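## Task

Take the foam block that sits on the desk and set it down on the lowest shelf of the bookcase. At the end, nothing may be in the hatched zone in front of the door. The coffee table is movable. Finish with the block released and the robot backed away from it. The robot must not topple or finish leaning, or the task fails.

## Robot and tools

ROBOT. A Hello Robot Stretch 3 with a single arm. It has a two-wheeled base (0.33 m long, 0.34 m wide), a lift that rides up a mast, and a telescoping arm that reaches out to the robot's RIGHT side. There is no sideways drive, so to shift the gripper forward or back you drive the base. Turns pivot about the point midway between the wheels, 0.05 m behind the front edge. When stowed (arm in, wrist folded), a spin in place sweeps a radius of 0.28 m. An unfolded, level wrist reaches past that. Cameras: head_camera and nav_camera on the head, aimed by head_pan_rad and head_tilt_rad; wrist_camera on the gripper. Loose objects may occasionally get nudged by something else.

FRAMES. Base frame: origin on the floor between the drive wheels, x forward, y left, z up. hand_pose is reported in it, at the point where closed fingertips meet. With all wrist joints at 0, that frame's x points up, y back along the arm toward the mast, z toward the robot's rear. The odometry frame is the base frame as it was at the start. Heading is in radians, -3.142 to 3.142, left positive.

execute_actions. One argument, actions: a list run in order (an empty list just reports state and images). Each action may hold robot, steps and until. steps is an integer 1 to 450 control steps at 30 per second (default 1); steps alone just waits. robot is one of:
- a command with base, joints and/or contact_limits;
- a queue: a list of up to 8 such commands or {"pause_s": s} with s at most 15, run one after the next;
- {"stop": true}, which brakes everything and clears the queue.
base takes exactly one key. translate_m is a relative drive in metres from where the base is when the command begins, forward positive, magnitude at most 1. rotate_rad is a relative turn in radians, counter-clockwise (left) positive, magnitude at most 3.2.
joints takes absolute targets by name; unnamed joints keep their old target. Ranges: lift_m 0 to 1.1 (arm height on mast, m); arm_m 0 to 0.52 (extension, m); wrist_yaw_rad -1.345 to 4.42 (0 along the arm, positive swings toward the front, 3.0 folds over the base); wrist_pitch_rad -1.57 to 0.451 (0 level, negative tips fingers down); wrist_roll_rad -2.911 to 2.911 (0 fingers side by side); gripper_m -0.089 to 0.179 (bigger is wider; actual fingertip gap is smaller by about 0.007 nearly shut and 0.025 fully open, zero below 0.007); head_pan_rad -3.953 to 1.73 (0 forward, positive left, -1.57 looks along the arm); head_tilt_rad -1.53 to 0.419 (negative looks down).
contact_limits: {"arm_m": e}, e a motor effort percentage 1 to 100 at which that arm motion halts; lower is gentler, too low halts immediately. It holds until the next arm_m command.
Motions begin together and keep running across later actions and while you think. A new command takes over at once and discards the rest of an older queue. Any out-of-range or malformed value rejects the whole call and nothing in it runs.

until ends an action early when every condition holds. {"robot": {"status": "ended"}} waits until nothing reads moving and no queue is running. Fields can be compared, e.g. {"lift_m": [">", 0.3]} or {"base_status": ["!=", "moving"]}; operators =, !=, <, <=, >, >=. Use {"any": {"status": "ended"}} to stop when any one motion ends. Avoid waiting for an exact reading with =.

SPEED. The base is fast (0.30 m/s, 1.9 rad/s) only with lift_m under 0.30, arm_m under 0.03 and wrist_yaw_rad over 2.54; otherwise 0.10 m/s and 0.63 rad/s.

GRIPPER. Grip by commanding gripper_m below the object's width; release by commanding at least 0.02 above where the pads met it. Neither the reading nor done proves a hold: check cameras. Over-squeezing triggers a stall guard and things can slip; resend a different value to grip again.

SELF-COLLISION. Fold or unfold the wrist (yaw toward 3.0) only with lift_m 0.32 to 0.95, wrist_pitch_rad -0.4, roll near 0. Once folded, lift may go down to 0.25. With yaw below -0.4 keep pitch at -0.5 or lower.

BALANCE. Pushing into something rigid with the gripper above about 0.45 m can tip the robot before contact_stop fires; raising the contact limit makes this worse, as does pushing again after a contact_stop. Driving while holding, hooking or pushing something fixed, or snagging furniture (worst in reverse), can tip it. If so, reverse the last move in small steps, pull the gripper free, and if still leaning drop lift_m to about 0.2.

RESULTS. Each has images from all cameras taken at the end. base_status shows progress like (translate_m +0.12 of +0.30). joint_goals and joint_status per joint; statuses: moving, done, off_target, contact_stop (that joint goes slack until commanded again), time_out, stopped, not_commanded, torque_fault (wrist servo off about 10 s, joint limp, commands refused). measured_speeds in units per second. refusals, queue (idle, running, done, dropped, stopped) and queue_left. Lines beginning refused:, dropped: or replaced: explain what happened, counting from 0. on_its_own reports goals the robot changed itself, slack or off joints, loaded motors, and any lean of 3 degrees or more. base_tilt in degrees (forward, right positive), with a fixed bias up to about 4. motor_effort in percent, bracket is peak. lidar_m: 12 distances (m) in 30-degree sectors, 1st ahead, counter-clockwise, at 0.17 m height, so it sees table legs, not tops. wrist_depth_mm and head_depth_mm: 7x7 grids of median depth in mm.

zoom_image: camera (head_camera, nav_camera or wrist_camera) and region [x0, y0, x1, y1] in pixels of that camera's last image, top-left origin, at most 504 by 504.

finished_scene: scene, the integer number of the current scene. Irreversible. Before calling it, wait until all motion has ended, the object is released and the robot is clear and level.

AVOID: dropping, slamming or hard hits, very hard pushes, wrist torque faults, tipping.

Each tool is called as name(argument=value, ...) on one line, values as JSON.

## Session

execute_actions(actions=[{"robot":{"joints":{"head_pan_rad":-1.57,"head_tilt_rad":-0.4}},"steps":90}])

execute_actions(actions=[{"robot":{"joints":{"head_pan_rad":-3.14}},"steps":90}])

execute_actions(actions=[{"robot":{"joints":{"head_pan_rad":1.57}},"steps":150}])

execute_actions(actions=[{"robot":{"joints":{"head_pan_rad":0}},"steps":90}])

Scene clock: 3.00 s.
robot.base_odometry: x=+0.000 y=+0.000 heading=+0.000 (m, m, rad; robot's odometry frame)
robot.turned_by_wheels: +0.000 (rad since the last result)
robot.turned_by_imu: -0.001 (rad since the last result)
robot.base_tilt: forward=-1.0 right=-0.9 (deg)
robot.lidar_m: 1.89 2.60 2.40 1.96 1.66 1.66 1.88 1.87 1.80 2.48 2.12 1.46
robot.head_depth_mm: 2051 2156 2264 2284 2344 1827 1451 / 2215 2341 2450 2594 2423 1804 1447 / 2420 2547 2708 2829 2401 1805 1444 / 2596 2767 2936 3077 2405 1795 1427 / 2469 2631 2837 3009 2340 1780 1423 / 2250 2364 2560 2743 2347 1773 1417 / 2046 2170 2292 2466 2341 1758 1400
robot.base_status: not_commanded
robot.joint_positions: lift_m=+0.591 arm_m=+0.002 wrist_yaw_rad=+2.949 wrist_pitch_rad=-0.519 wrist_roll_rad=-0.015 gripper_m=+0.037 head_pan_rad=-1.563 head_tilt_rad=-0.395
robot.joint_goals: lift_m=+0.591 arm_m=+0.002 wrist_yaw_rad=+2.949 wrist_pitch_rad=-0.519 wrist_roll_rad=-0.015 gripper_m=+0.037 head_pan_rad=-1.570 head_tilt_rad=-0.400
robot.joint_status: lift_m=not_commanded arm_m=not_commanded wrist_yaw_rad=not_commanded wrist_pitch_rad=not_commanded wrist_roll_rad=not_commanded gripper_m=not_commanded head_pan_rad=done head_tilt_rad=done
robot.measured_speeds: translate_m=+0.000 rotate_rad=+0.000 lift_m=+0.000 arm_m=+0.000 wrist_yaw_rad=+0.000 wrist_pitch_rad=+0.000 wrist_roll_rad=+0.000 head_pan_rad=+0.000 head_tilt_rad=+0.000
robot: refusals=0 queue=done queue_left=0
robot.motor_effort: left_wheel=+0(1) right_wheel=+1(0) lift_m=+32(32) arm_m=+0(0) wrist_yaw_rad=+2(0) wrist_pitch_rad=+6(6) wrist_roll_rad=+0(0) gripper_m=+0(1) head_pan_rad=-3(41) head_tilt_rad=-1(18) (%)
robot.hand_pose: x=+0.0190 y=+0.0597 z=+0.5814 quat_wxyz=(+0.246, +0.692, +0.117, +0.668) (m; robot's base frame)
robot.wrist_depth_mm: - - - - - - - / - - - - - - - / - - - - - - - / - - - - - - - / 920 887 - 890 888 864 858 / 772 788 - 762 735 758 741 / 701 684 665 684 665 660 651
pictures: head_camera (sideways: a quarter turn clockwise sets it upright), nav_camera (sideways: a quarter turn counterclockwise sets it upright), wrist_camera
Images, in order (width x height): head_camera 896x504, nav_camera 672x504, wrist_camera 644x364.

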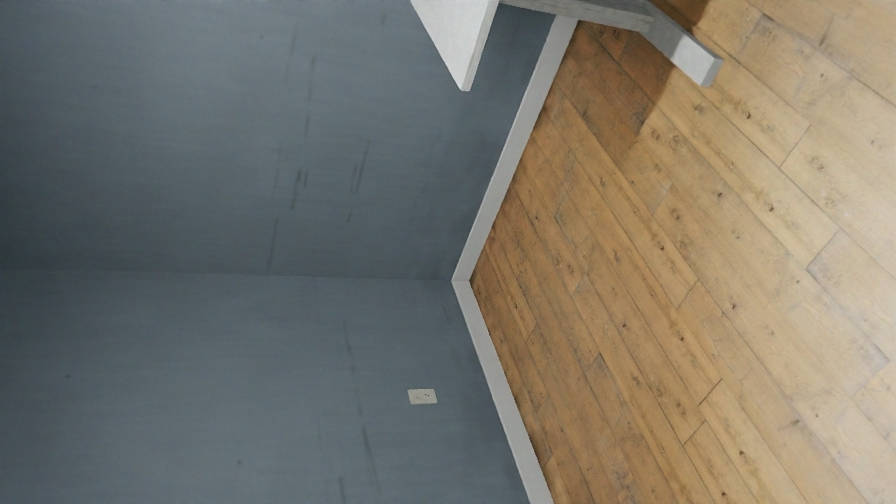

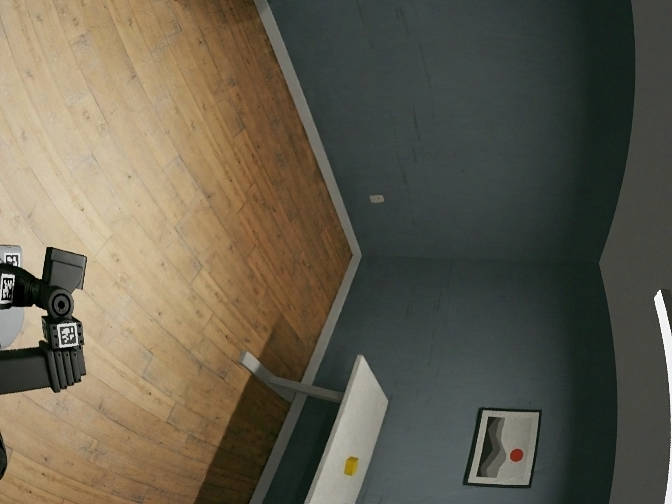

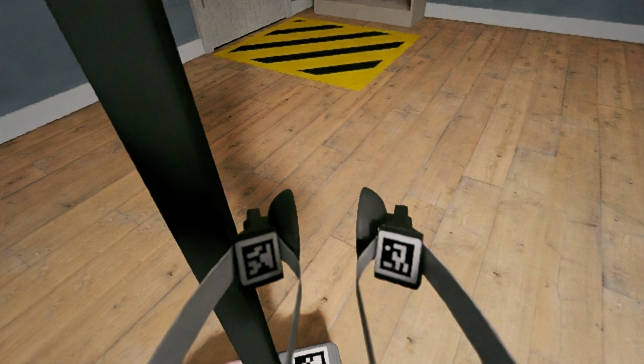

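Scene clock: 6.00 s.
robot.base_odometry: x=+0.000 y=+0.000 heading=+0.000 (m, m, rad; robot's odometry frame)
robot.turned_by_wheels: +0.000 (rad since the last result)
robot.turned_by_imu: -0.001 (rad since the last result)
robot.base_tilt: forward=-1.0 right=-0.9 (deg)
robot.lidar_m: 1.89 2.60 2.40 1.96 1.66 1.66 1.88 1.87 1.79 2.47 2.12 1.46
robot.head_depth_mm: 1537 1613 1694 1781 1894 1831 1457 / 1645 1751 1850 1948 2067 1826 1441 / 1800 1893 2013 2151 2230 1812 1433 / 1955 2088 2231 2368 2377 1789 1428 / 2133 2322 2473 2664 2376 1778 1424 / 2291 2448 2616 2832 2368 1770 1410 / 2151 2241 2378 2570 2361 1758 1410
robot.base_status: not_commanded
robot.joint_positions: lift_m=+0.591 arm_m=+0.002 wrist_yaw_rad=+2.949 wrist_pitch_rad=-0.519 wrist_roll_rad=-0.015 gripper_m=+0.037 head_pan_rad=-3.133 head_tilt_rad=-0.395
robot.joint_goals: lift_m=+0.591 arm_m=+0.002 wrist_yaw_rad=+2.949 wrist_pitch_rad=-0.519 wrist_roll_rad=-0.015 gripper_m=+0.037 head_pan_rad=-3.140 head_tilt_rad=-0.400
robot.joint_status: lift_m=not_commanded arm_m=not_commanded wrist_yaw_rad=not_commanded wrist_pitch_rad=not_commanded wrist_roll_rad=not_commanded gripper_m=not_commanded head_pan_rad=done head_tilt_rad=done
robot.measured_speeds: translate_m=+0.000 rotate_rad=+0.000 lift_m=+0.000 arm_m=+0.000 wrist_yaw_rad=+0.000 wrist_pitch_rad=+0.000 wrist_roll_rad=+0.000 head_pan_rad=+0.000 head_tilt_rad=+0.000
robot: refusals=0 queue=done queue_left=0
robot.motor_effort: left_wheel=+1(1) right_wheel=+0(0) lift_m=+32(32) arm_m=+0(0) wrist_yaw_rad=+0(0) wrist_pitch_rad=+6(6) wrist_roll_rad=+0(0) gripper_m=+0(0) head_pan_rad=-2(39) head_tilt_rad=-2(1) (%)
robot.hand_pose: x=+0.0190 y=+0.0597 z=+0.5814 quat_wxyz=(+0.246, +0.692, +0.117, +0.668) (m; robot's base frame)
robot.wrist_depth_mm: - - - - - - - / - - - - - - - / - - - - - - - / - - - - - - - / 910 905 - 858 880 856 847 / 793 787 - 769 744 754 756 / 692 693 676 678 671 672 650
pictures: head_camera (sideways: a quarter turn clockwise sets it upright), nav_camera (sideways: a quarter turn counterclockwise sets it upright), wrist_camera
Images, in order (width x height): head_camera 896x504, nav_camera 672x504, wrist_camera 644x364.

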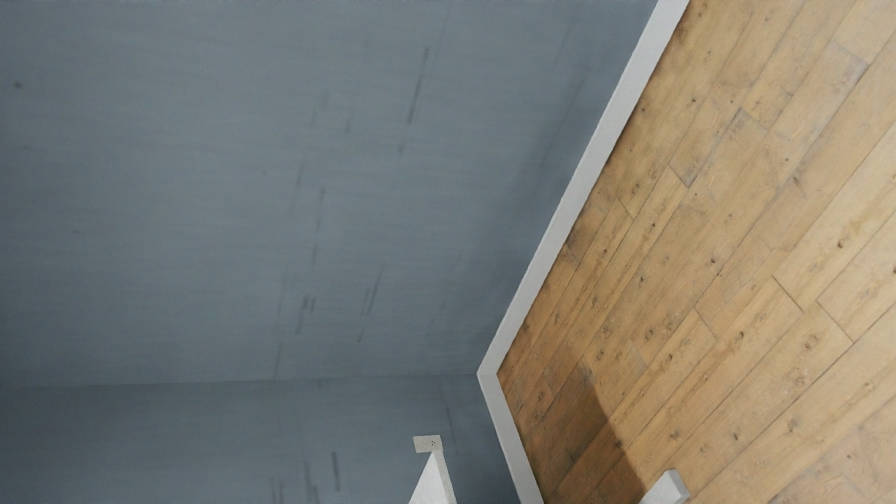

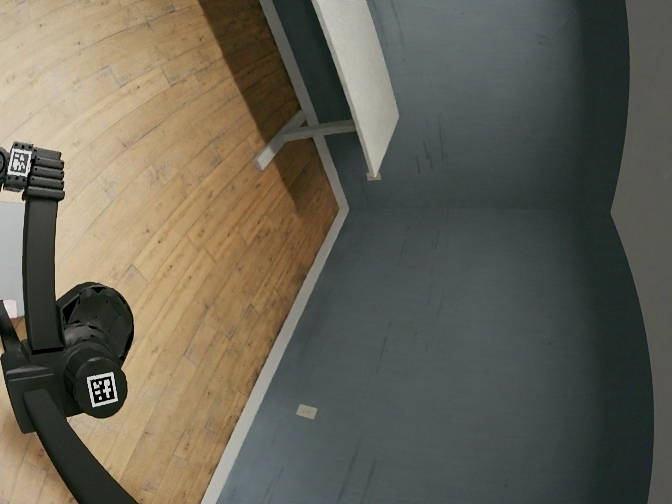

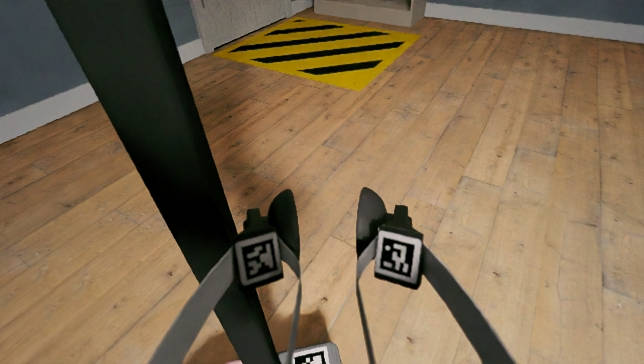

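Scene clock: 11.00 s.
robot.base_odometry: x=+0.000 y=+0.000 heading=+0.000 (m, m, rad; robot's odometry frame)
robot.turned_by_wheels: +0.000 (rad since the last result)
robot.turned_by_imu: -0.001 (rad since the last result)
robot.base_tilt: forward=-1.1 right=-0.8 (deg)
robot.lidar_m: 1.89 2.60 2.40 1.97 1.66 1.66 1.88 1.87 1.79 2.48 2.12 1.46
robot.head_depth_mm: 2419 2587 2607 2752 2436 1852 1454 / 2601 2692 2805 2953 2423 1817 1447 / 2435 2680 2809 2989 2407 1793 1431 / 2140 2325 2534 2706 2401 1791 1431 / 1942 2053 2234 2393 2360 1775 1414 / 1753 1867 1999 2132 2262 1764 1411 / 1632 1712 1817 1930 2055 1763 1413
robot.base_status: not_commanded
robot.joint_positions: lift_m=+0.591 arm_m=+0.002 wrist_yaw_rad=+2.949 wrist_pitch_rad=-0.519 wrist_roll_rad=-0.015 gripper_m=+0.037 head_pan_rad=+1.563 head_tilt_rad=-0.395
robot.joint_goals: lift_m=+0.591 arm_m=+0.002 wrist_yaw_rad=+2.949 wrist_pitch_rad=-0.519 wrist_roll_rad=-0.015 gripper_m=+0.037 head_pan_rad=+1.570 head_tilt_rad=-0.400
robot.joint_status: lift_m=not_commanded arm_m=not_commanded wrist_yaw_rad=not_commanded wrist_pitch_rad=not_commanded wrist_roll_rad=not_commanded gripper_m=not_commanded head_pan_rad=done head_tilt_rad=done
robot.measured_speeds: translate_m=+0.000 rotate_rad=+0.000 lift_m=+0.000 arm_m=+0.000 wrist_yaw_rad=+0.000 wrist_pitch_rad=+0.000 wrist_roll_rad=+0.000 head_pan_rad=+0.000 head_tilt_rad=+0.000
robot: refusals=0 queue=done queue_left=0
robot.motor_effort: left_wheel=+0(1) right_wheel=+1(0) lift_m=+32(32) arm_m=+0(0) wrist_yaw_rad=+0(0) wrist_pitch_rad=+7(7) wrist_roll_rad=+0(0) gripper_m=+0(1) head_pan_rad=+5(42) head_tilt_rad=-2(2) (%)
robot.hand_pose: x=+0.0190 y=+0.0597 z=+0.5814 quat_wxyz=(+0.246, +0.692, +0.117, +0.668) (m; robot's base frame)
robot.wrist_depth_mm: - - - - - - - / - - - - - - - / - - - - - - - / - - - - - - - / 927 875 - 870 895 859 853 / 782 775 - 757 729 743 755 / 702 694 669 673 675 666 653
pictures: head_camera (sideways: a quarter turn clockwise sets it upright), nav_camera (sideways: a quarter turn counterclockwise sets it upright), wrist_camera
Images, in order (width x height): head_camera 896x504, nav_camera 672x504, wrist_camera 644x364.

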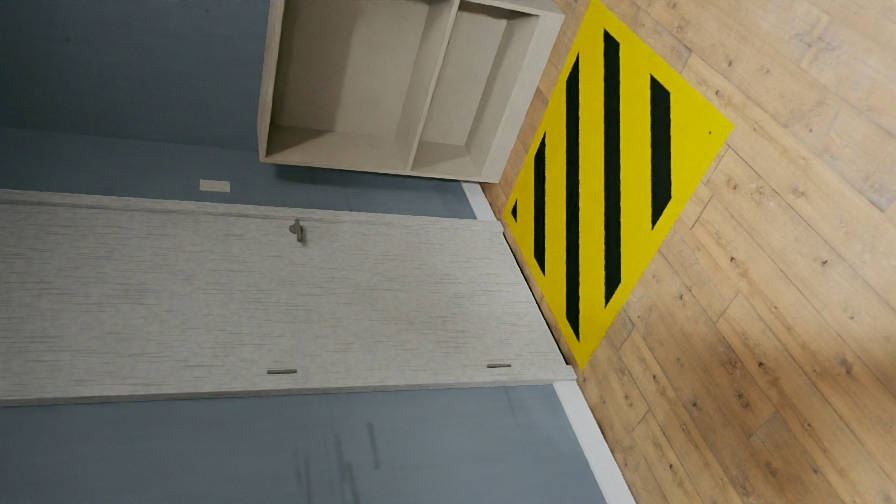

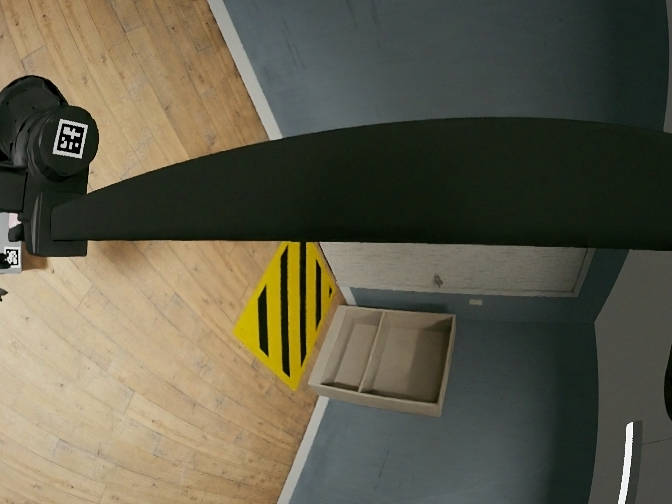

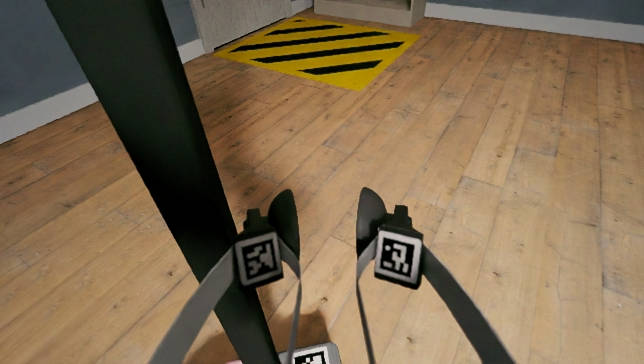

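Scene clock: 14.00 s.
robot.base_odometry: x=+0.000 y=+0.000 heading=+0.000 (m, m, rad; robot's odometry frame)
robot.turned_by_wheels: +0.000 (rad since the last result)
robot.turned_by_imu: -0.001 (rad since the last result)
robot.base_tilt: forward=-1.0 right=-0.9 (deg)
robot.lidar_m: 1.89 2.60 2.41 1.97 1.66 1.66 1.88 1.86 1.80 2.48 2.12 1.46
robot.head_depth_mm: 1965 2071 2186 2260 1767 1709 1451 / 2114 2227 2371 2424 1871 1804 1441 / 2273 2451 2597 2389 2097 1794 1440 / 2530 2674 2826 2983 2185 1792 1421 / 2749 2954 3151 3332 2359 1776 1415 / 2745 2958 3177 3299 2363 1777 1413 / 2543 2720 2847 3053 2333 1766 1400
robot.base_status: not_commanded
robot.joint_positions: lift_m=+0.591 arm_m=+0.002 wrist_yaw_rad=+2.949 wrist_pitch_rad=-0.519 wrist_roll_rad=-0.015 gripper_m=+0.037 head_pan_rad=+0.007 head_tilt_rad=-0.395
robot.joint_goals: lift_m=+0.591 arm_m=+0.002 wrist_yaw_rad=+2.949 wrist_pitch_rad=-0.519 wrist_roll_rad=-0.015 gripper_m=+0.037 head_pan_rad=+0.000 head_tilt_rad=-0.400
robot.joint_status: lift_m=not_commanded arm_m=not_commanded wrist_yaw_rad=not_commanded wrist_pitch_rad=not_commanded wrist_roll_rad=not_commanded gripper_m=not_commanded head_pan_rad=done head_tilt_rad=done
robot.measured_speeds: translate_m=+0.000 rotate_rad=+0.000 lift_m=+0.000 arm_m=+0.000 wrist_yaw_rad=+0.000 wrist_pitch_rad=+0.000 wrist_roll_rad=+0.000 head_pan_rad=+0.000 head_tilt_rad=+0.000
robot: refusals=0 queue=done queue_left=0
robot.motor_effort: left_wheel=+0(0) right_wheel=+0(0) lift_m=+32(32) arm_m=+0(0) wrist_yaw_rad=+0(1) wrist_pitch_rad=+6(6) wrist_roll_rad=+0(1) gripper_m=-1(1) head_pan_rad=-3(40) head_tilt_rad=-2(1) (%)
robot.hand_pose: x=+0.0190 y=+0.0597 z=+0.5814 quat_wxyz=(+0.246, +0.692, +0.117, +0.668) (m; robot's base frame)
robot.wrist_depth_mm: - - - - - - - / - - - - - - - / - - - - - - - / - - - - - - - / 917 882 - 863 908 855 844 / 804 785 - 772 732 753 751 / 691 682 671 677 681 663 665
pictures: head_camera (sideways: a quarter turn clockwise sets it upright), nav_camera (sideways: a quarter turn counterclockwise sets it upright), wrist_camera
Images, in order (width x height): head_camera 896x504, nav_camera 672x504, wrist_camera 644x364.

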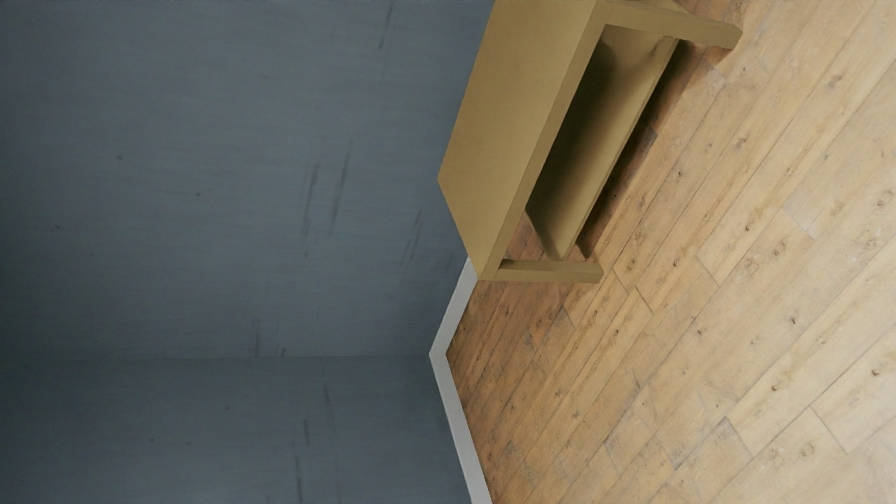

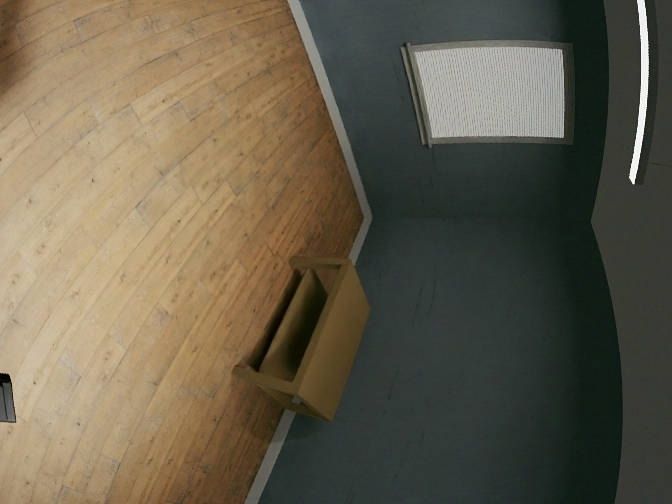

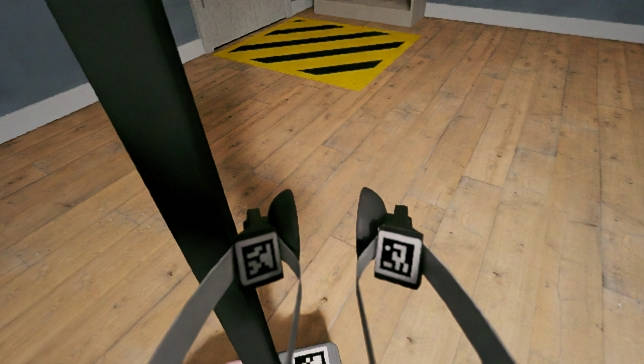

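execute_actions(actions=[{"robot":{"base":{"rotate_rad":-2.3},"joints":{"lift_m":1.0}},"steps":450,"until":{"robot":{"status":"ended"}}}])

Scene clock: 22.43 s.
robot.base_odometry: x=+0.000 y=+0.000 heading=-2.300 (m, m, rad; robot's odometry frame)
robot.turned_by_wheels: -2.300 (rad since the last result)
robot.turned_by_imu: -2.305 (rad since the last result)
robot.base_tilt: forward=-1.1 right=-0.9 (deg)
robot.lidar_m: 1.82 1.79 2.18 1.46 1.46 2.67 2.46 2.25 1.70 1.66 1.75 1.86
robot.head_depth_mm: 1870 1999 2137 1781 2218 1817 1444 / 1868 2002 2143 1754 2417 1814 1443 / 1888 2000 2178 1868 2423 1805 1431 / 1870 2005 2156 1846 2402 1793 1427 / 1873 2030 2189 1741 2393 1789 1415 / 1871 2026 2154 1799 2262 1771 1419 / 1876 2020 2162 1753 2232 1761 1406
robot.base_status: done (rotate_rad -2.2999 of -2.3000)
robot.joint_positions: lift_m=+1.000 arm_m=+0.002 wrist_yaw_rad=+2.949 wrist_pitch_rad=-0.519 wrist_roll_rad=-0.015 gripper_m=+0.037 head_pan_rad=+0.007 head_tilt_rad=-0.395
robot.joint_goals: lift_m=+1.000 arm_m=+0.002 wrist_yaw_rad=+2.949 wrist_pitch_rad=-0.519 wrist_roll_rad=-0.015 gripper_m=+0.037 head_pan_rad=+0.000 head_tilt_rad=-0.400
robot.joint_status: lift_m=done arm_m=not_commanded wrist_yaw_rad=not_commanded wrist_pitch_rad=not_commanded wrist_roll_rad=not_commanded gripper_m=not_commanded head_pan_rad=done head_tilt_rad=done
robot.measured_speeds: translate_m=+0.000 rotate_rad=+0.000 lift_m=+0.000 arm_m=+0.000 wrist_yaw_rad=+0.000 wrist_pitch_rad=+0.000 wrist_roll_rad=+0.000 head_pan_rad=+0.000 head_tilt_rad=+0.000
robot: refusals=0 queue=done queue_left=0
robot.motor_effort: left_wheel=+3(6) right_wheel=-1(4) lift_m=+40(42) arm_m=+0(0) wrist_yaw_rad=-1(1) wrist_pitch_rad=+6(6) wrist_roll_rad=+0(0) gripper_m=+0(0) head_pan_rad=-3(3) head_tilt_rad=-1(1) (%)
robot.hand_pose: x=+0.0190 y=+0.0597 z=+0.9904 quat_wxyz=(+0.246, +0.692, +0.117, +0.668) (m; robot's base frame)
robot.wrist_depth_mm: - - - - - - - / - - - - - - - / - - - - - - - / - - - - - - - / - - - - - - - / - - - - - - - / - - - - - - -
pictures: head_camera (sideways: a quarter turn clockwise sets it upright), nav_camera (sideways: a quarter turn counterclockwise sets it upright), wrist_camera
Images, in order (width x height): head_camera 896x504, nav_camera 672x504, wrist_camera 644x364.

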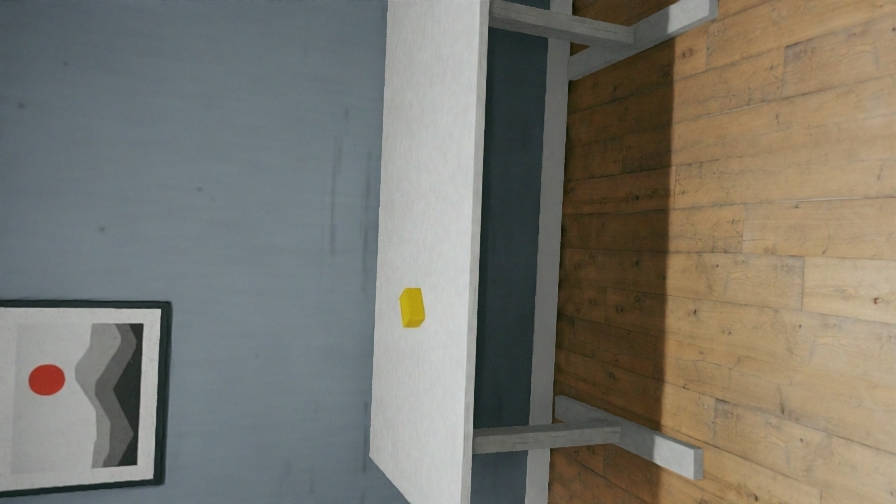

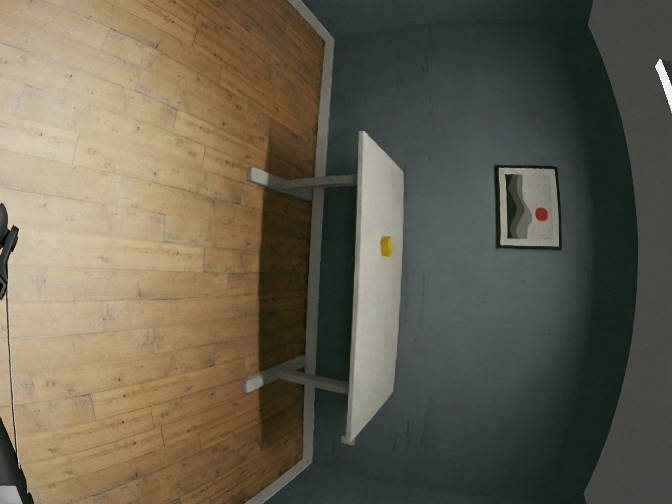

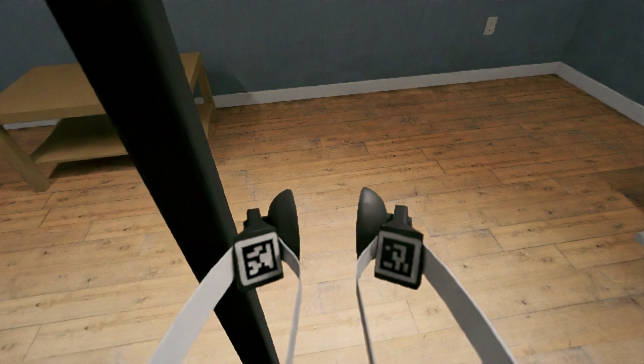

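execute_actions(actions=[{"robot":[{"base":{"translate_m":0.9},"joints":{"wrist_pitch_rad":-0.4}},{"base":{"rotate_rad":1.57},"joints":{"wrist_yaw_rad":0,"gripper_m":0.17,"head_pan_rad":-1.57,"head_tilt_rad":-0.6}},{"base":{"translate_m":0.15}}],"steps":450,"until":{"robot":{"status":"ended"}}},{"steps":450,"until":{"robot":{"status":"ended"}}}])

Scene clock: 46.13 s.
robot.base_odometry: x=-0.488 y=-0.771 heading=-0.730 (m, m, rad; robot's odometry frame)
robot.turned_by_wheels: +1.570 (rad since the last result)
robot.turned_by_imu: +1.564 (rad since the last result)
robot.base_tilt: forward=-1.1 right=-0.9 (deg)
robot.lidar_m: 1.93 2.02 1.79 3.32 2.56 1.90 1.84 1.20 1.23 1.29 0.89 1.88
robot.head_depth_mm: 1073 1186 1322 - - - - / 1077 1190 1317 1101 - - - / 1083 1194 1305 1146 - - - / 1083 1188 1313 1108 - - 1250 / 1085 1202 1313 1045 817 1370 1243 / 1085 1196 1310 1040 771 1360 1237 / 1084 1201 1302 1028 791 1284 1214
robot.base_status: done (translate_m +0.1500 of +0.1500)
robot.joint_positions: lift_m=+1.000 arm_m=+0.002 wrist_yaw_rad=+0.002 wrist_pitch_rad=-0.419 wrist_roll_rad=-0.015 gripper_m=+0.170 head_pan_rad=-1.563 head_tilt_rad=-0.592
robot.joint_goals: lift_m=+1.000 arm_m=+0.002 wrist_yaw_rad=+0.000 wrist_pitch_rad=-0.400 wrist_roll_rad=-0.015 gripper_m=+0.170 head_pan_rad=-1.570 head_tilt_rad=-0.600
robot.joint_status: lift_m=done arm_m=not_commanded wrist_yaw_rad=done wrist_pitch_rad=done wrist_roll_rad=not_commanded gripper_m=done head_pan_rad=done head_tilt_rad=done
robot.measured_speeds: translate_m=+0.000 rotate_rad=+0.000 lift_m=+0.000 arm_m=+0.000 wrist_yaw_rad=+0.000 wrist_pitch_rad=+0.000 wrist_roll_rad=+0.000 head_pan_rad=+0.000 head_tilt_rad=+0.000
robot: refusals=0 queue=done queue_left=0
robot.motor_effort: left_wheel=-2(7) right_wheel=+2(6) lift_m=+40(40) arm_m=+0(0) wrist_yaw_rad=-2(5) wrist_pitch_rad=+9(10) wrist_roll_rad=+0(0) gripper_m=-1(84) head_pan_rad=-3(42) head_tilt_rad=-3(13) (%)
robot.hand_pose: x=-0.0210 y=-0.3712 z=+1.0120 quat_wxyz=(+0.697, +0.149, -0.686, -0.146) (m; robot's base frame)
robot.wrist_depth_mm: 956 938 939 933 946 916 911 / - - - - - - - / - - 858 875 862 834 829 / - 694 688 657 666 667 656 / - 588 561 556 551 563 536 / 496 467 478 471 465 451 456 / - - - - - - -
pictures: head_camera (sideways: a quarter turn clockwise sets it upright), nav_camera (sideways: a quarter turn counterclockwise sets it upright), wrist_camera
Images, in order (width x height): head_camera 896x504, nav_camera 672x504, wrist_camera 644x364.

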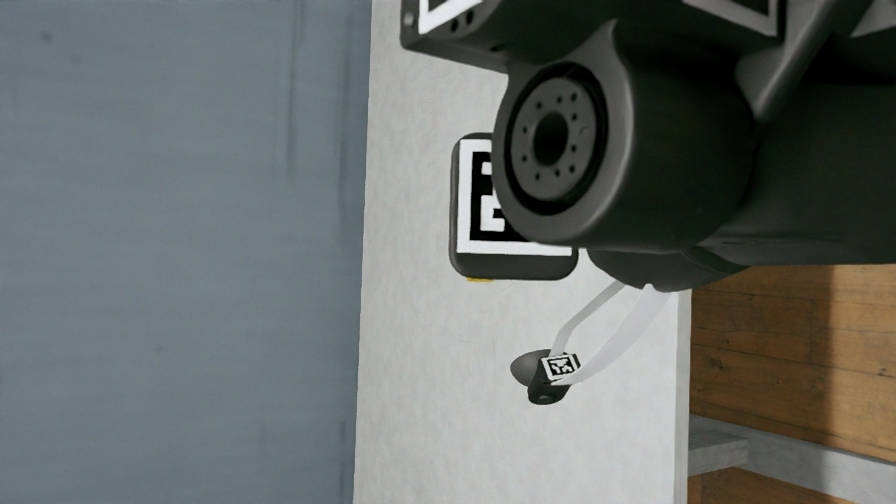

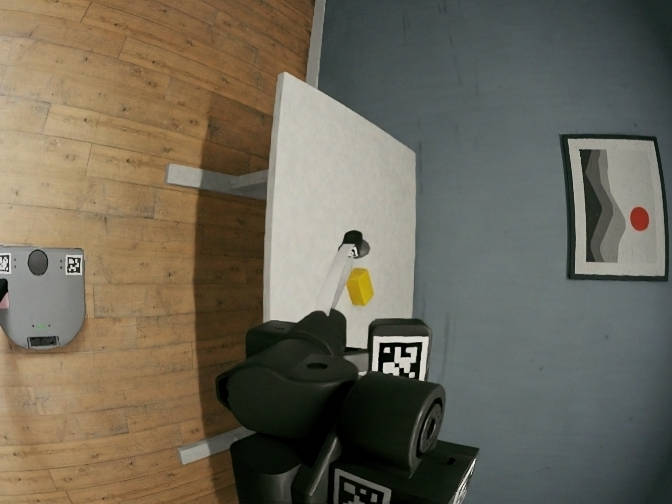

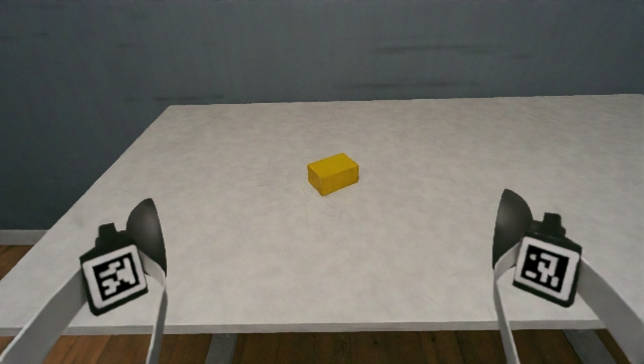

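execute_actions(actions=[{"robot":[{"joints":{"arm_m":0.3}},{"joints":{"lift_m":0.83}}],"steps":450,"until":{"robot":{"status":"ended"}}}])

Scene clock: 55.33 s.
robot.base_odometry: x=-0.488 y=-0.771 heading=-0.730 (m, m, rad; robot's odometry frame)
robot.turned_by_wheels: +0.000 (rad since the last result)
robot.turned_by_imu: -0.002 (rad since the last result)
robot.base_tilt: forward=-1.0 right=-0.8 (deg)
robot.lidar_m: 1.93 2.02 1.80 3.34 2.55 1.90 1.84 1.20 1.22 1.29 0.89 1.87
robot.head_depth_mm: 1074 1186 1325 1088 858 - - / 1079 1188 1308 1182 - 1404 1254 / 1088 1188 1304 1233 763 1391 1258 / 1081 1191 1307 1166 759 1378 1253 / 1082 1193 1307 1052 800 1374 1246 / 1083 1201 1307 1039 797 1365 1244 / 1092 1203 1304 1030 792 1290 1211
robot.base_status: done (translate_m +0.1500 of +0.1500)
robot.joint_positions: lift_m=+0.830 arm_m=+0.300 wrist_yaw_rad=+0.001 wrist_pitch_rad=-0.419 wrist_roll_rad=-0.015 gripper_m=+0.170 head_pan_rad=-1.563 head_tilt_rad=-0.593
robot.joint_goals: lift_m=+0.830 arm_m=+0.300 wrist_yaw_rad=+0.000 wrist_pitch_rad=-0.400 wrist_roll_rad=-0.015 gripper_m=+0.170 head_pan_rad=-1.570 head_tilt_rad=-0.600
robot.joint_status: lift_m=done arm_m=done wrist_yaw_rad=done wrist_pitch_rad=done wrist_roll_rad=not_commanded gripper_m=done head_pan_rad=done head_tilt_rad=done
robot.measured_speeds: translate_m=+0.000 rotate_rad=+0.000 lift_m=+0.000 arm_m=+0.000 wrist_yaw_rad=+0.000 wrist_pitch_rad=+0.000 wrist_roll_rad=+0.000 head_pan_rad=+0.000 head_tilt_rad=+0.000
robot: refusals=0 queue=done queue_left=0
robot.motor_effort: left_wheel=-2(1) right_wheel=+2(2) lift_m=+24(38) arm_m=+3(3) wrist_yaw_rad=-3(3) wrist_pitch_rad=+9(9) wrist_roll_rad=+1(0) gripper_m=+2(1) head_pan_rad=-3(3) head_tilt_rad=-2(2) (%)
robot.hand_pose: x=-0.0212 y=-0.6690 z=+0.8428 quat_wxyz=(+0.697, +0.149, -0.686, -0.146) (m; robot's base frame)
robot.wrist_depth_mm: 690 679 667 679 665 657 655 / 742 724 709 697 709 683 663 / 535 521 518 506 501 488 485 / 407 408 402 322 391 390 380 / 336 342 329 304 320 324 315 / 293 272 278 276 273 264 267 / 240 243 241 240 239 236 233
pictures: head_camera (sideways: a quarter turn clockwise sets it upright), nav_camera (sideways: a quarter turn counterclockwise sets it upright), wrist_camera
Images, in order (width x height): head_camera 896x504, nav_camera 672x504, wrist_camera 644x364.

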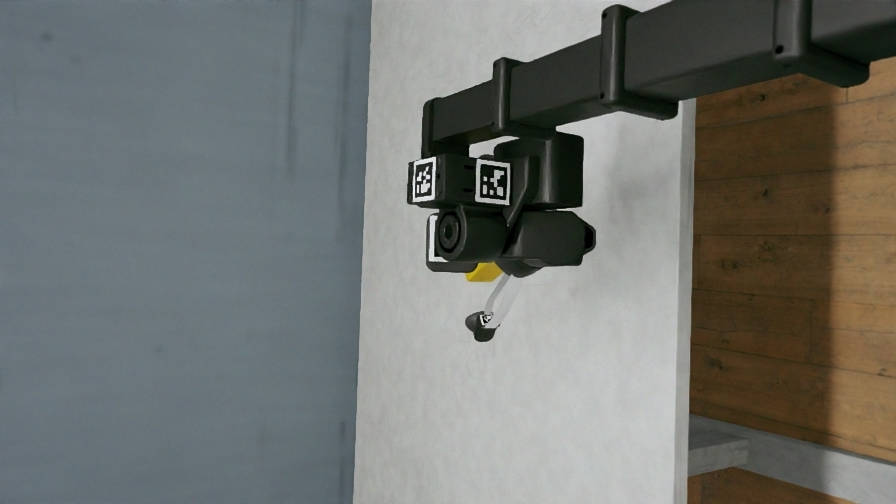

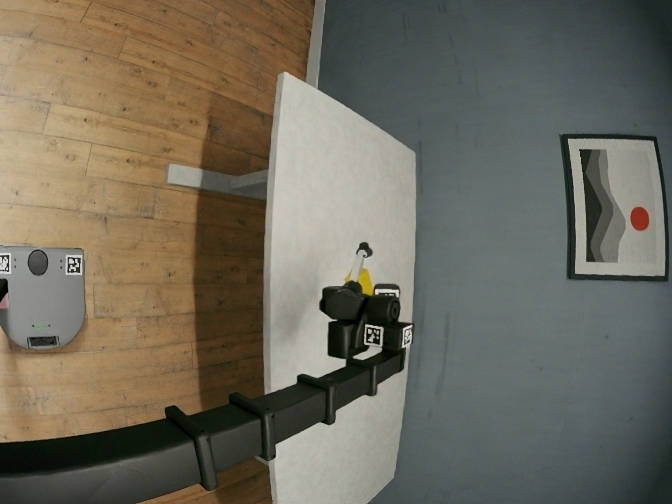

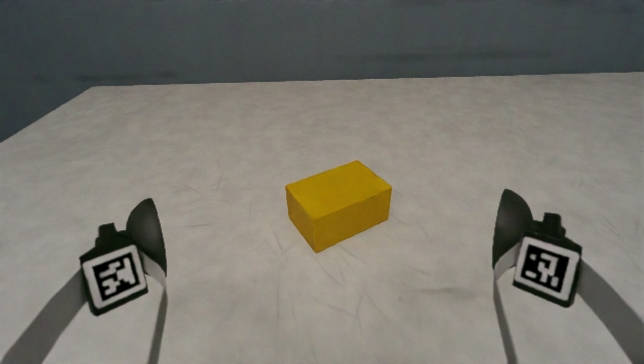

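execute_actions(actions=[{"robot":[{"joints":{"lift_m":0.775}},{"joints":{"arm_m":0.42}}],"steps":450,"until":{"robot":{"status":"ended"}}}])

Scene clock: 61.40 s.
robot.base_odometry: x=-0.488 y=-0.771 heading=-0.730 (m, m, rad; robot's odometry frame)
robot.turned_by_wheels: +0.000 (rad since the last result)
robot.turned_by_imu: -0.002 (rad since the last result)
robot.base_tilt: forward=-1.0 right=-0.8 (deg)
robot.lidar_m: 1.94 2.02 1.79 3.33 2.55 1.90 1.84 1.20 1.22 1.29 0.89 1.88
robot.head_depth_mm: 1078 1190 1328 1083 826 729 - / 1078 1193 1314 1125 - 1432 1267 / 1082 1196 1313 - 789 1385 1259 / 1078 1187 1313 1157 794 1386 1253 / 1086 1198 1321 1052 805 1373 1250 / 1087 1196 1311 1039 796 1368 1241 / 1087 1191 1309 1028 790 1291 1209
robot.base_status: done (translate_m +0.1500 of +0.1500)
robot.joint_positions: lift_m=+0.775 arm_m=+0.420 wrist_yaw_rad=+0.001 wrist_pitch_rad=-0.418 wrist_roll_rad=-0.015 gripper_m=+0.170 head_pan_rad=-1.563 head_tilt_rad=-0.593
robot.joint_goals: lift_m=+0.775 arm_m=+0.420 wrist_yaw_rad=+0.000 wrist_pitch_rad=-0.400 wrist_roll_rad=-0.015 gripper_m=+0.170 head_pan_rad=-1.570 head_tilt_rad=-0.600
robot.joint_status: lift_m=done arm_m=done wrist_yaw_rad=done wrist_pitch_rad=done wrist_roll_rad=not_commanded gripper_m=done head_pan_rad=done head_tilt_rad=done
robot.measured_speeds: translate_m=+0.000 rotate_rad=+0.000 lift_m=+0.000 arm_m=+0.000 wrist_yaw_rad=+0.000 wrist_pitch_rad=+0.000 wrist_roll_rad=+0.000 head_pan_rad=+0.000 head_tilt_rad=+0.000
robot: refusals=0 queue=done queue_left=0
robot.motor_effort: left_wheel=-2(2) right_wheel=+2(2) lift_m=+24(24) arm_m=+2(1) wrist_yaw_rad=-1(2) wrist_pitch_rad=+9(9) wrist_roll_rad=+0(0) gripper_m=+1(0) head_pan_rad=-3(3) head_tilt_rad=-2(2) (%)
robot.hand_pose: x=-0.0212 y=-0.7890 z=+0.7879 quat_wxyz=(+0.697, +0.149, -0.686, -0.146) (m; robot's base frame)
robot.wrist_depth_mm: 578 566 573 565 558 561 554 / 617 564 551 539 529 517 504 / 408 405 396 388 385 377 370 / 318 313 307 304 299 298 293 / 258 267 253 188 194 248 243 / 220 208 212 165 197 202 206 / 186 187 185 177 183 181 179
pictures: head_camera (sideways: a quarter turn clockwise sets it upright), nav_camera (sideways: a quarter turn counterclockwise sets it upright), wrist_camera
Images, in order (width x height): head_camera 896x504, nav_camera 672x504, wrist_camera 644x364.

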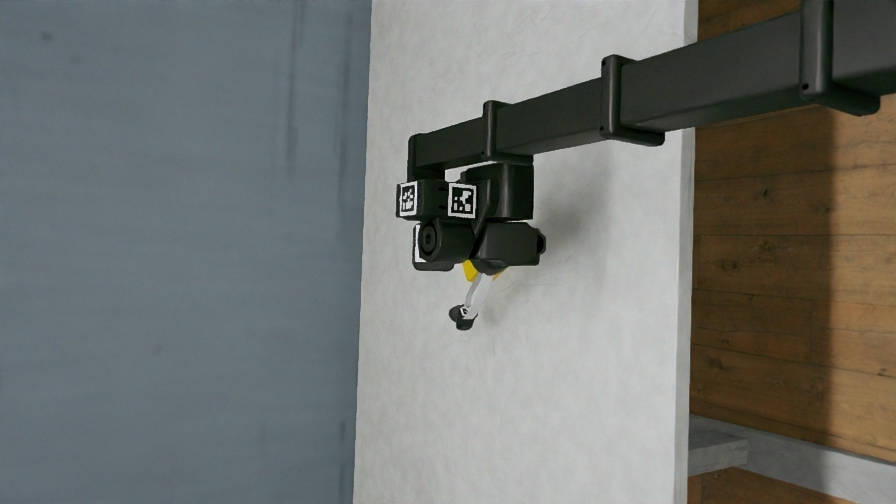

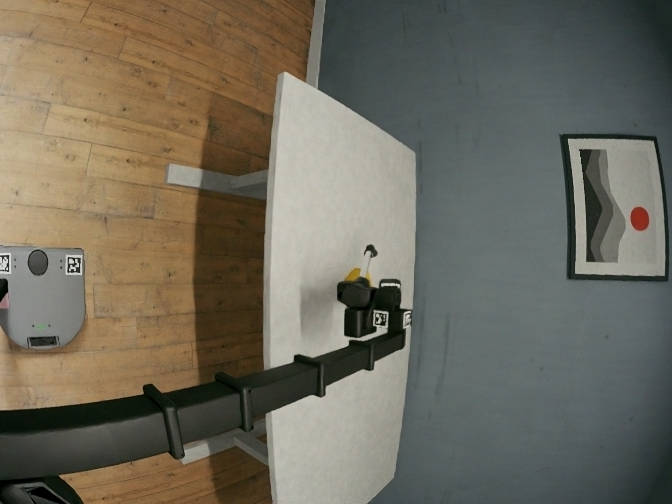

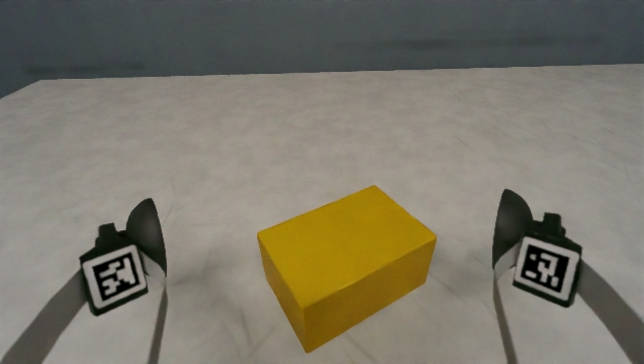

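Still high by a few cm.

execute_actions(actions=[{"robot":{"joints":{"lift_m":0.715}},"steps":200,"until":{"robot":{"status":"ended"}}},{"robot":[{"joints":{"gripper_m":0.0}},{"joints":{"lift_m":0.82}},{"joints":{"arm_m":0.0}}],"steps":450,"until":{"robot":{"status":"ended"}}}])

Scene clock: 73.70 s.
robot.base_odometry: x=-0.488 y=-0.771 heading=-0.730 (m, m, rad; robot's odometry frame)
robot.turned_by_wheels: +0.000 (rad since the last result)
robot.turned_by_imu: -0.004 (rad since the last result)
robot.base_tilt: forward=-1.1 right=-0.9 (deg)
robot.lidar_m: 1.94 2.02 1.80 3.31 2.57 1.90 1.84 1.20 1.22 1.30 0.89 1.88
robot.head_depth_mm: 1074 1190 1316 1089 823 1404 1319 / 1079 1191 1310 1074 819 1388 1332 / 1080 1192 1305 1066 815 1382 1294 / 1076 1193 1312 1014 809 697 - / 1083 1194 1308 1045 806 1386 1250 / 1080 1200 1318 1039 798 1361 1240 / 1087 1200 1308 1028 792 1292 1211
robot.base_status: done (translate_m +0.1500 of +0.1500)
robot.joint_positions: lift_m=+0.820 arm_m=+0.002 wrist_yaw_rad=-0.001 wrist_pitch_rad=-0.414 wrist_roll_rad=-0.015 gripper_m=+0.000 head_pan_rad=-1.563 head_tilt_rad=-0.593
robot.joint_goals: lift_m=+0.820 arm_m=+0.000 wrist_yaw_rad=+0.000 wrist_pitch_rad=-0.400 wrist_roll_rad=-0.015 gripper_m=+0.000 head_pan_rad=-1.570 head_tilt_rad=-0.600
robot.joint_status: lift_m=done arm_m=done wrist_yaw_rad=done wrist_pitch_rad=done wrist_roll_rad=not_commanded gripper_m=done head_pan_rad=done head_tilt_rad=done
robot.measured_speeds: translate_m=+0.000 rotate_rad=+0.000 lift_m=+0.000 arm_m=+0.000 wrist_yaw_rad=+0.000 wrist_pitch_rad=+0.000 wrist_roll_rad=+0.000 head_pan_rad=+0.000 head_tilt_rad=+0.000
robot: refusals=0 queue=done queue_left=0
robot.motor_effort: left_wheel=-2(3) right_wheel=+3(5) lift_m=+40(42) arm_m=-2(3) wrist_yaw_rad=+1(7) wrist_pitch_rad=+7(23) wrist_roll_rad=+1(0) gripper_m=-1(92) head_pan_rad=-3(3) head_tilt_rad=-2(2) (%)
robot.hand_pose: x=-0.0218 y=-0.3722 z=+0.8332 quat_wxyz=(+0.697, +0.146, -0.686, -0.145) (m; robot's base frame)
robot.wrist_depth_mm: 964 927 939 899 926 910 908 / - 719 705 639 667 650 646 / 519 508 501 489 485 479 468 / 403 396 393 383 378 373 370 / 337 335 335 - 334 331 329 / - - - - - - - / 988 931 939 949 950 911 920
pictures: head_camera (sideways: a quarter turn clockwise sets it upright), nav_camera (sideways: a quarter turn counterclockwise sets it upright), wrist_camera
Images, in order (width x height): head_camera 896x504, nav_camera 672x504, wrist_camera 644x364.

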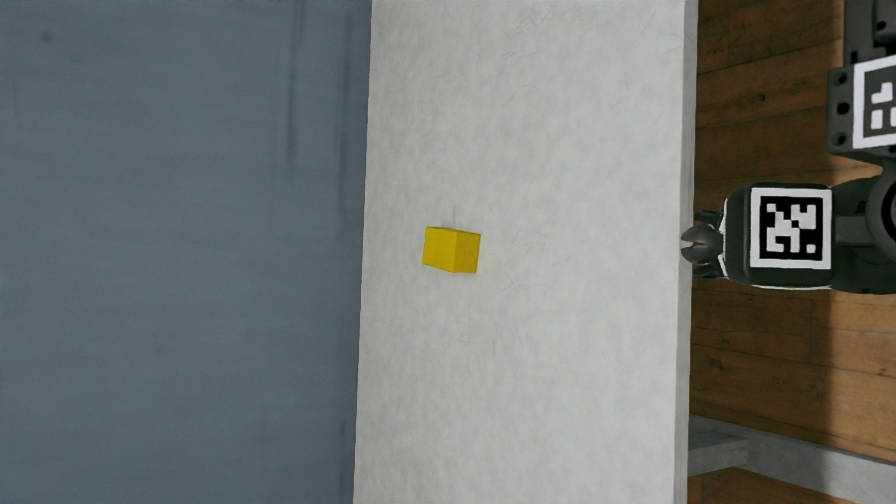

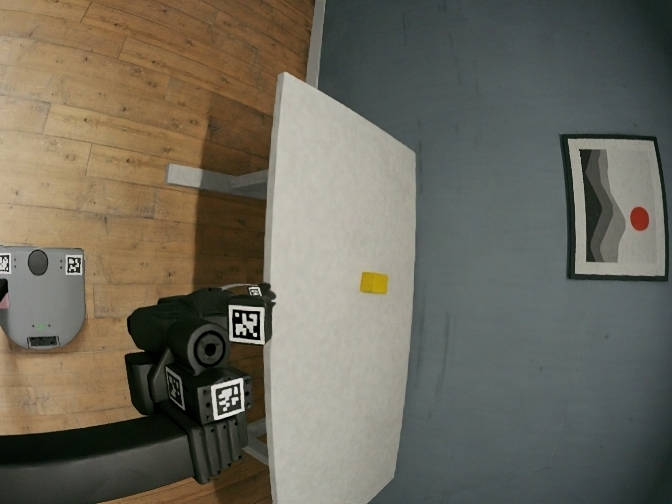

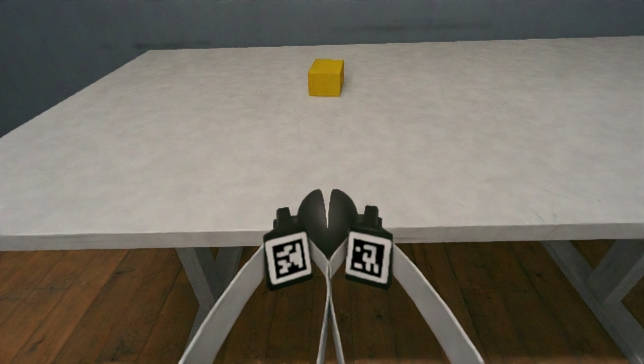

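Missed. Retry and inspect.

execute_actions(actions=[{"robot":[{"joints":{"gripper_m":0.17,"arm_m":0.4}},{"joints":{"lift_m":0.72}}],"steps":450,"until":{"robot":{"status":"ended"}}}])

Scene clock: 84.37 s.
robot.base_odometry: x=-0.488 y=-0.771 heading=-0.730 (m, m, rad; robot's odometry frame)
robot.turned_by_wheels: +0.000 (rad since the last result)
robot.turned_by_imu: -0.003 (rad since the last result)
robot.base_tilt: forward=-1.1 right=-0.8 (deg)
robot.lidar_m: 1.94 2.03 1.79 3.34 2.56 1.90 1.84 1.20 1.23 1.30 0.89 1.88
robot.head_depth_mm: 1073 1187 1319 1085 827 1395 1303 / 1076 1190 1314 1075 849 - - / 1083 1188 1306 1121 761 1384 1263 / 1081 1196 1309 1108 758 1385 1247 / 1079 1193 1315 1046 804 1369 1244 / 1080 1198 1324 1042 798 1367 1240 / 1087 1206 1308 1030 793 1290 1208
robot.base_status: done (translate_m +0.1500 of +0.1500)
robot.joint_positions: lift_m=+0.720 arm_m=+0.400 wrist_yaw_rad=-0.001 wrist_pitch_rad=-0.395 wrist_roll_rad=-0.015 gripper_m=+0.170 head_pan_rad=-1.563 head_tilt_rad=-0.593
robot.joint_goals: lift_m=+0.720 arm_m=+0.400 wrist_yaw_rad=+0.000 wrist_pitch_rad=-0.400 wrist_roll_rad=-0.015 gripper_m=+0.170 head_pan_rad=-1.570 head_tilt_rad=-0.600
robot.joint_status: lift_m=done arm_m=done wrist_yaw_rad=done wrist_pitch_rad=done wrist_roll_rad=not_commanded gripper_m=done head_pan_rad=done head_tilt_rad=done
robot.measured_speeds: translate_m=+0.000 rotate_rad=+0.000 lift_m=+0.000 arm_m=+0.000 wrist_yaw_rad=+0.000 wrist_pitch_rad=+0.000 wrist_roll_rad=+0.000 head_pan_rad=+0.000 head_tilt_rad=+0.000
robot: refusals=0 queue=done queue_left=0
robot.motor_effort: left_wheel=-2(2) right_wheel=+3(2) lift_m=+20(41) arm_m=+3(3) wrist_yaw_rad=+1(3) wrist_pitch_rad=-2(7) wrist_roll_rad=+0(0) gripper_m=-1(83) head_pan_rad=-3(3) head_tilt_rad=-2(2) (%)
robot.hand_pose: x=-0.0218 y=-0.7718 z=+0.7382 quat_wxyz=(+0.699, +0.140, -0.688, -0.139) (m; robot's base frame)
robot.wrist_depth_mm: 593 585 584 579 569 570 558 / 456 444 430 417 408 400 391 / 309 306 301 214 288 283 280 / 237 233 228 222 223 220 217 / 190 195 185 184 182 180 178 / - 158 156 155 154 148 154 / 135 136 135 134 132 132 131
pictures: head_camera (sideways: a quarter turn clockwise sets it upright), nav_camera (sideways: a quarter turn counterclockwise sets it upright), wrist_camera
Images, in order (width x height): head_camera 896x504, nav_camera 672x504, wrist_camera 644x364.

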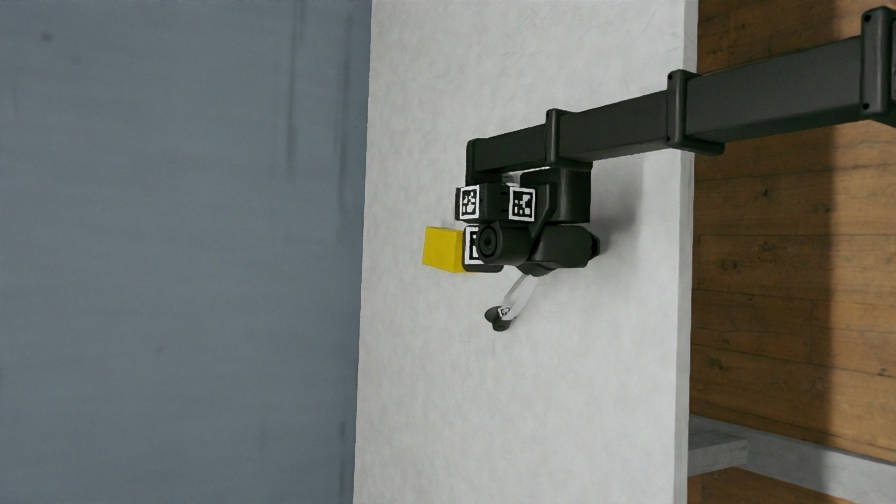

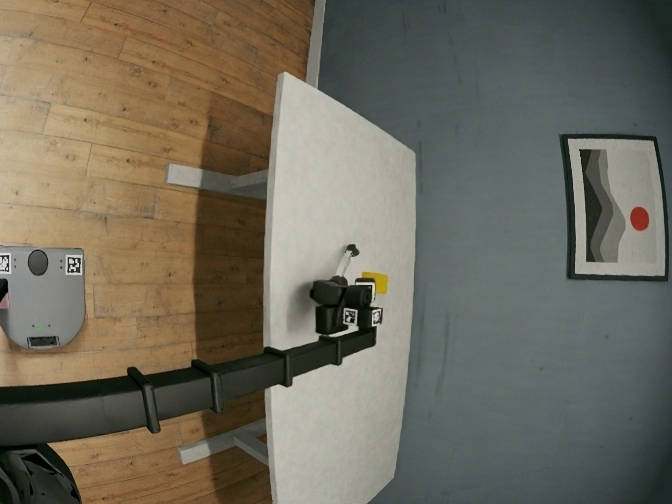

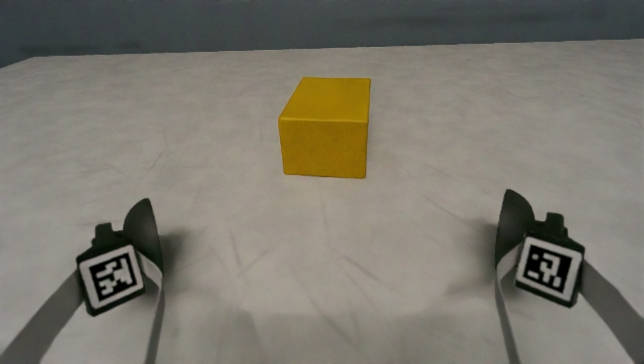

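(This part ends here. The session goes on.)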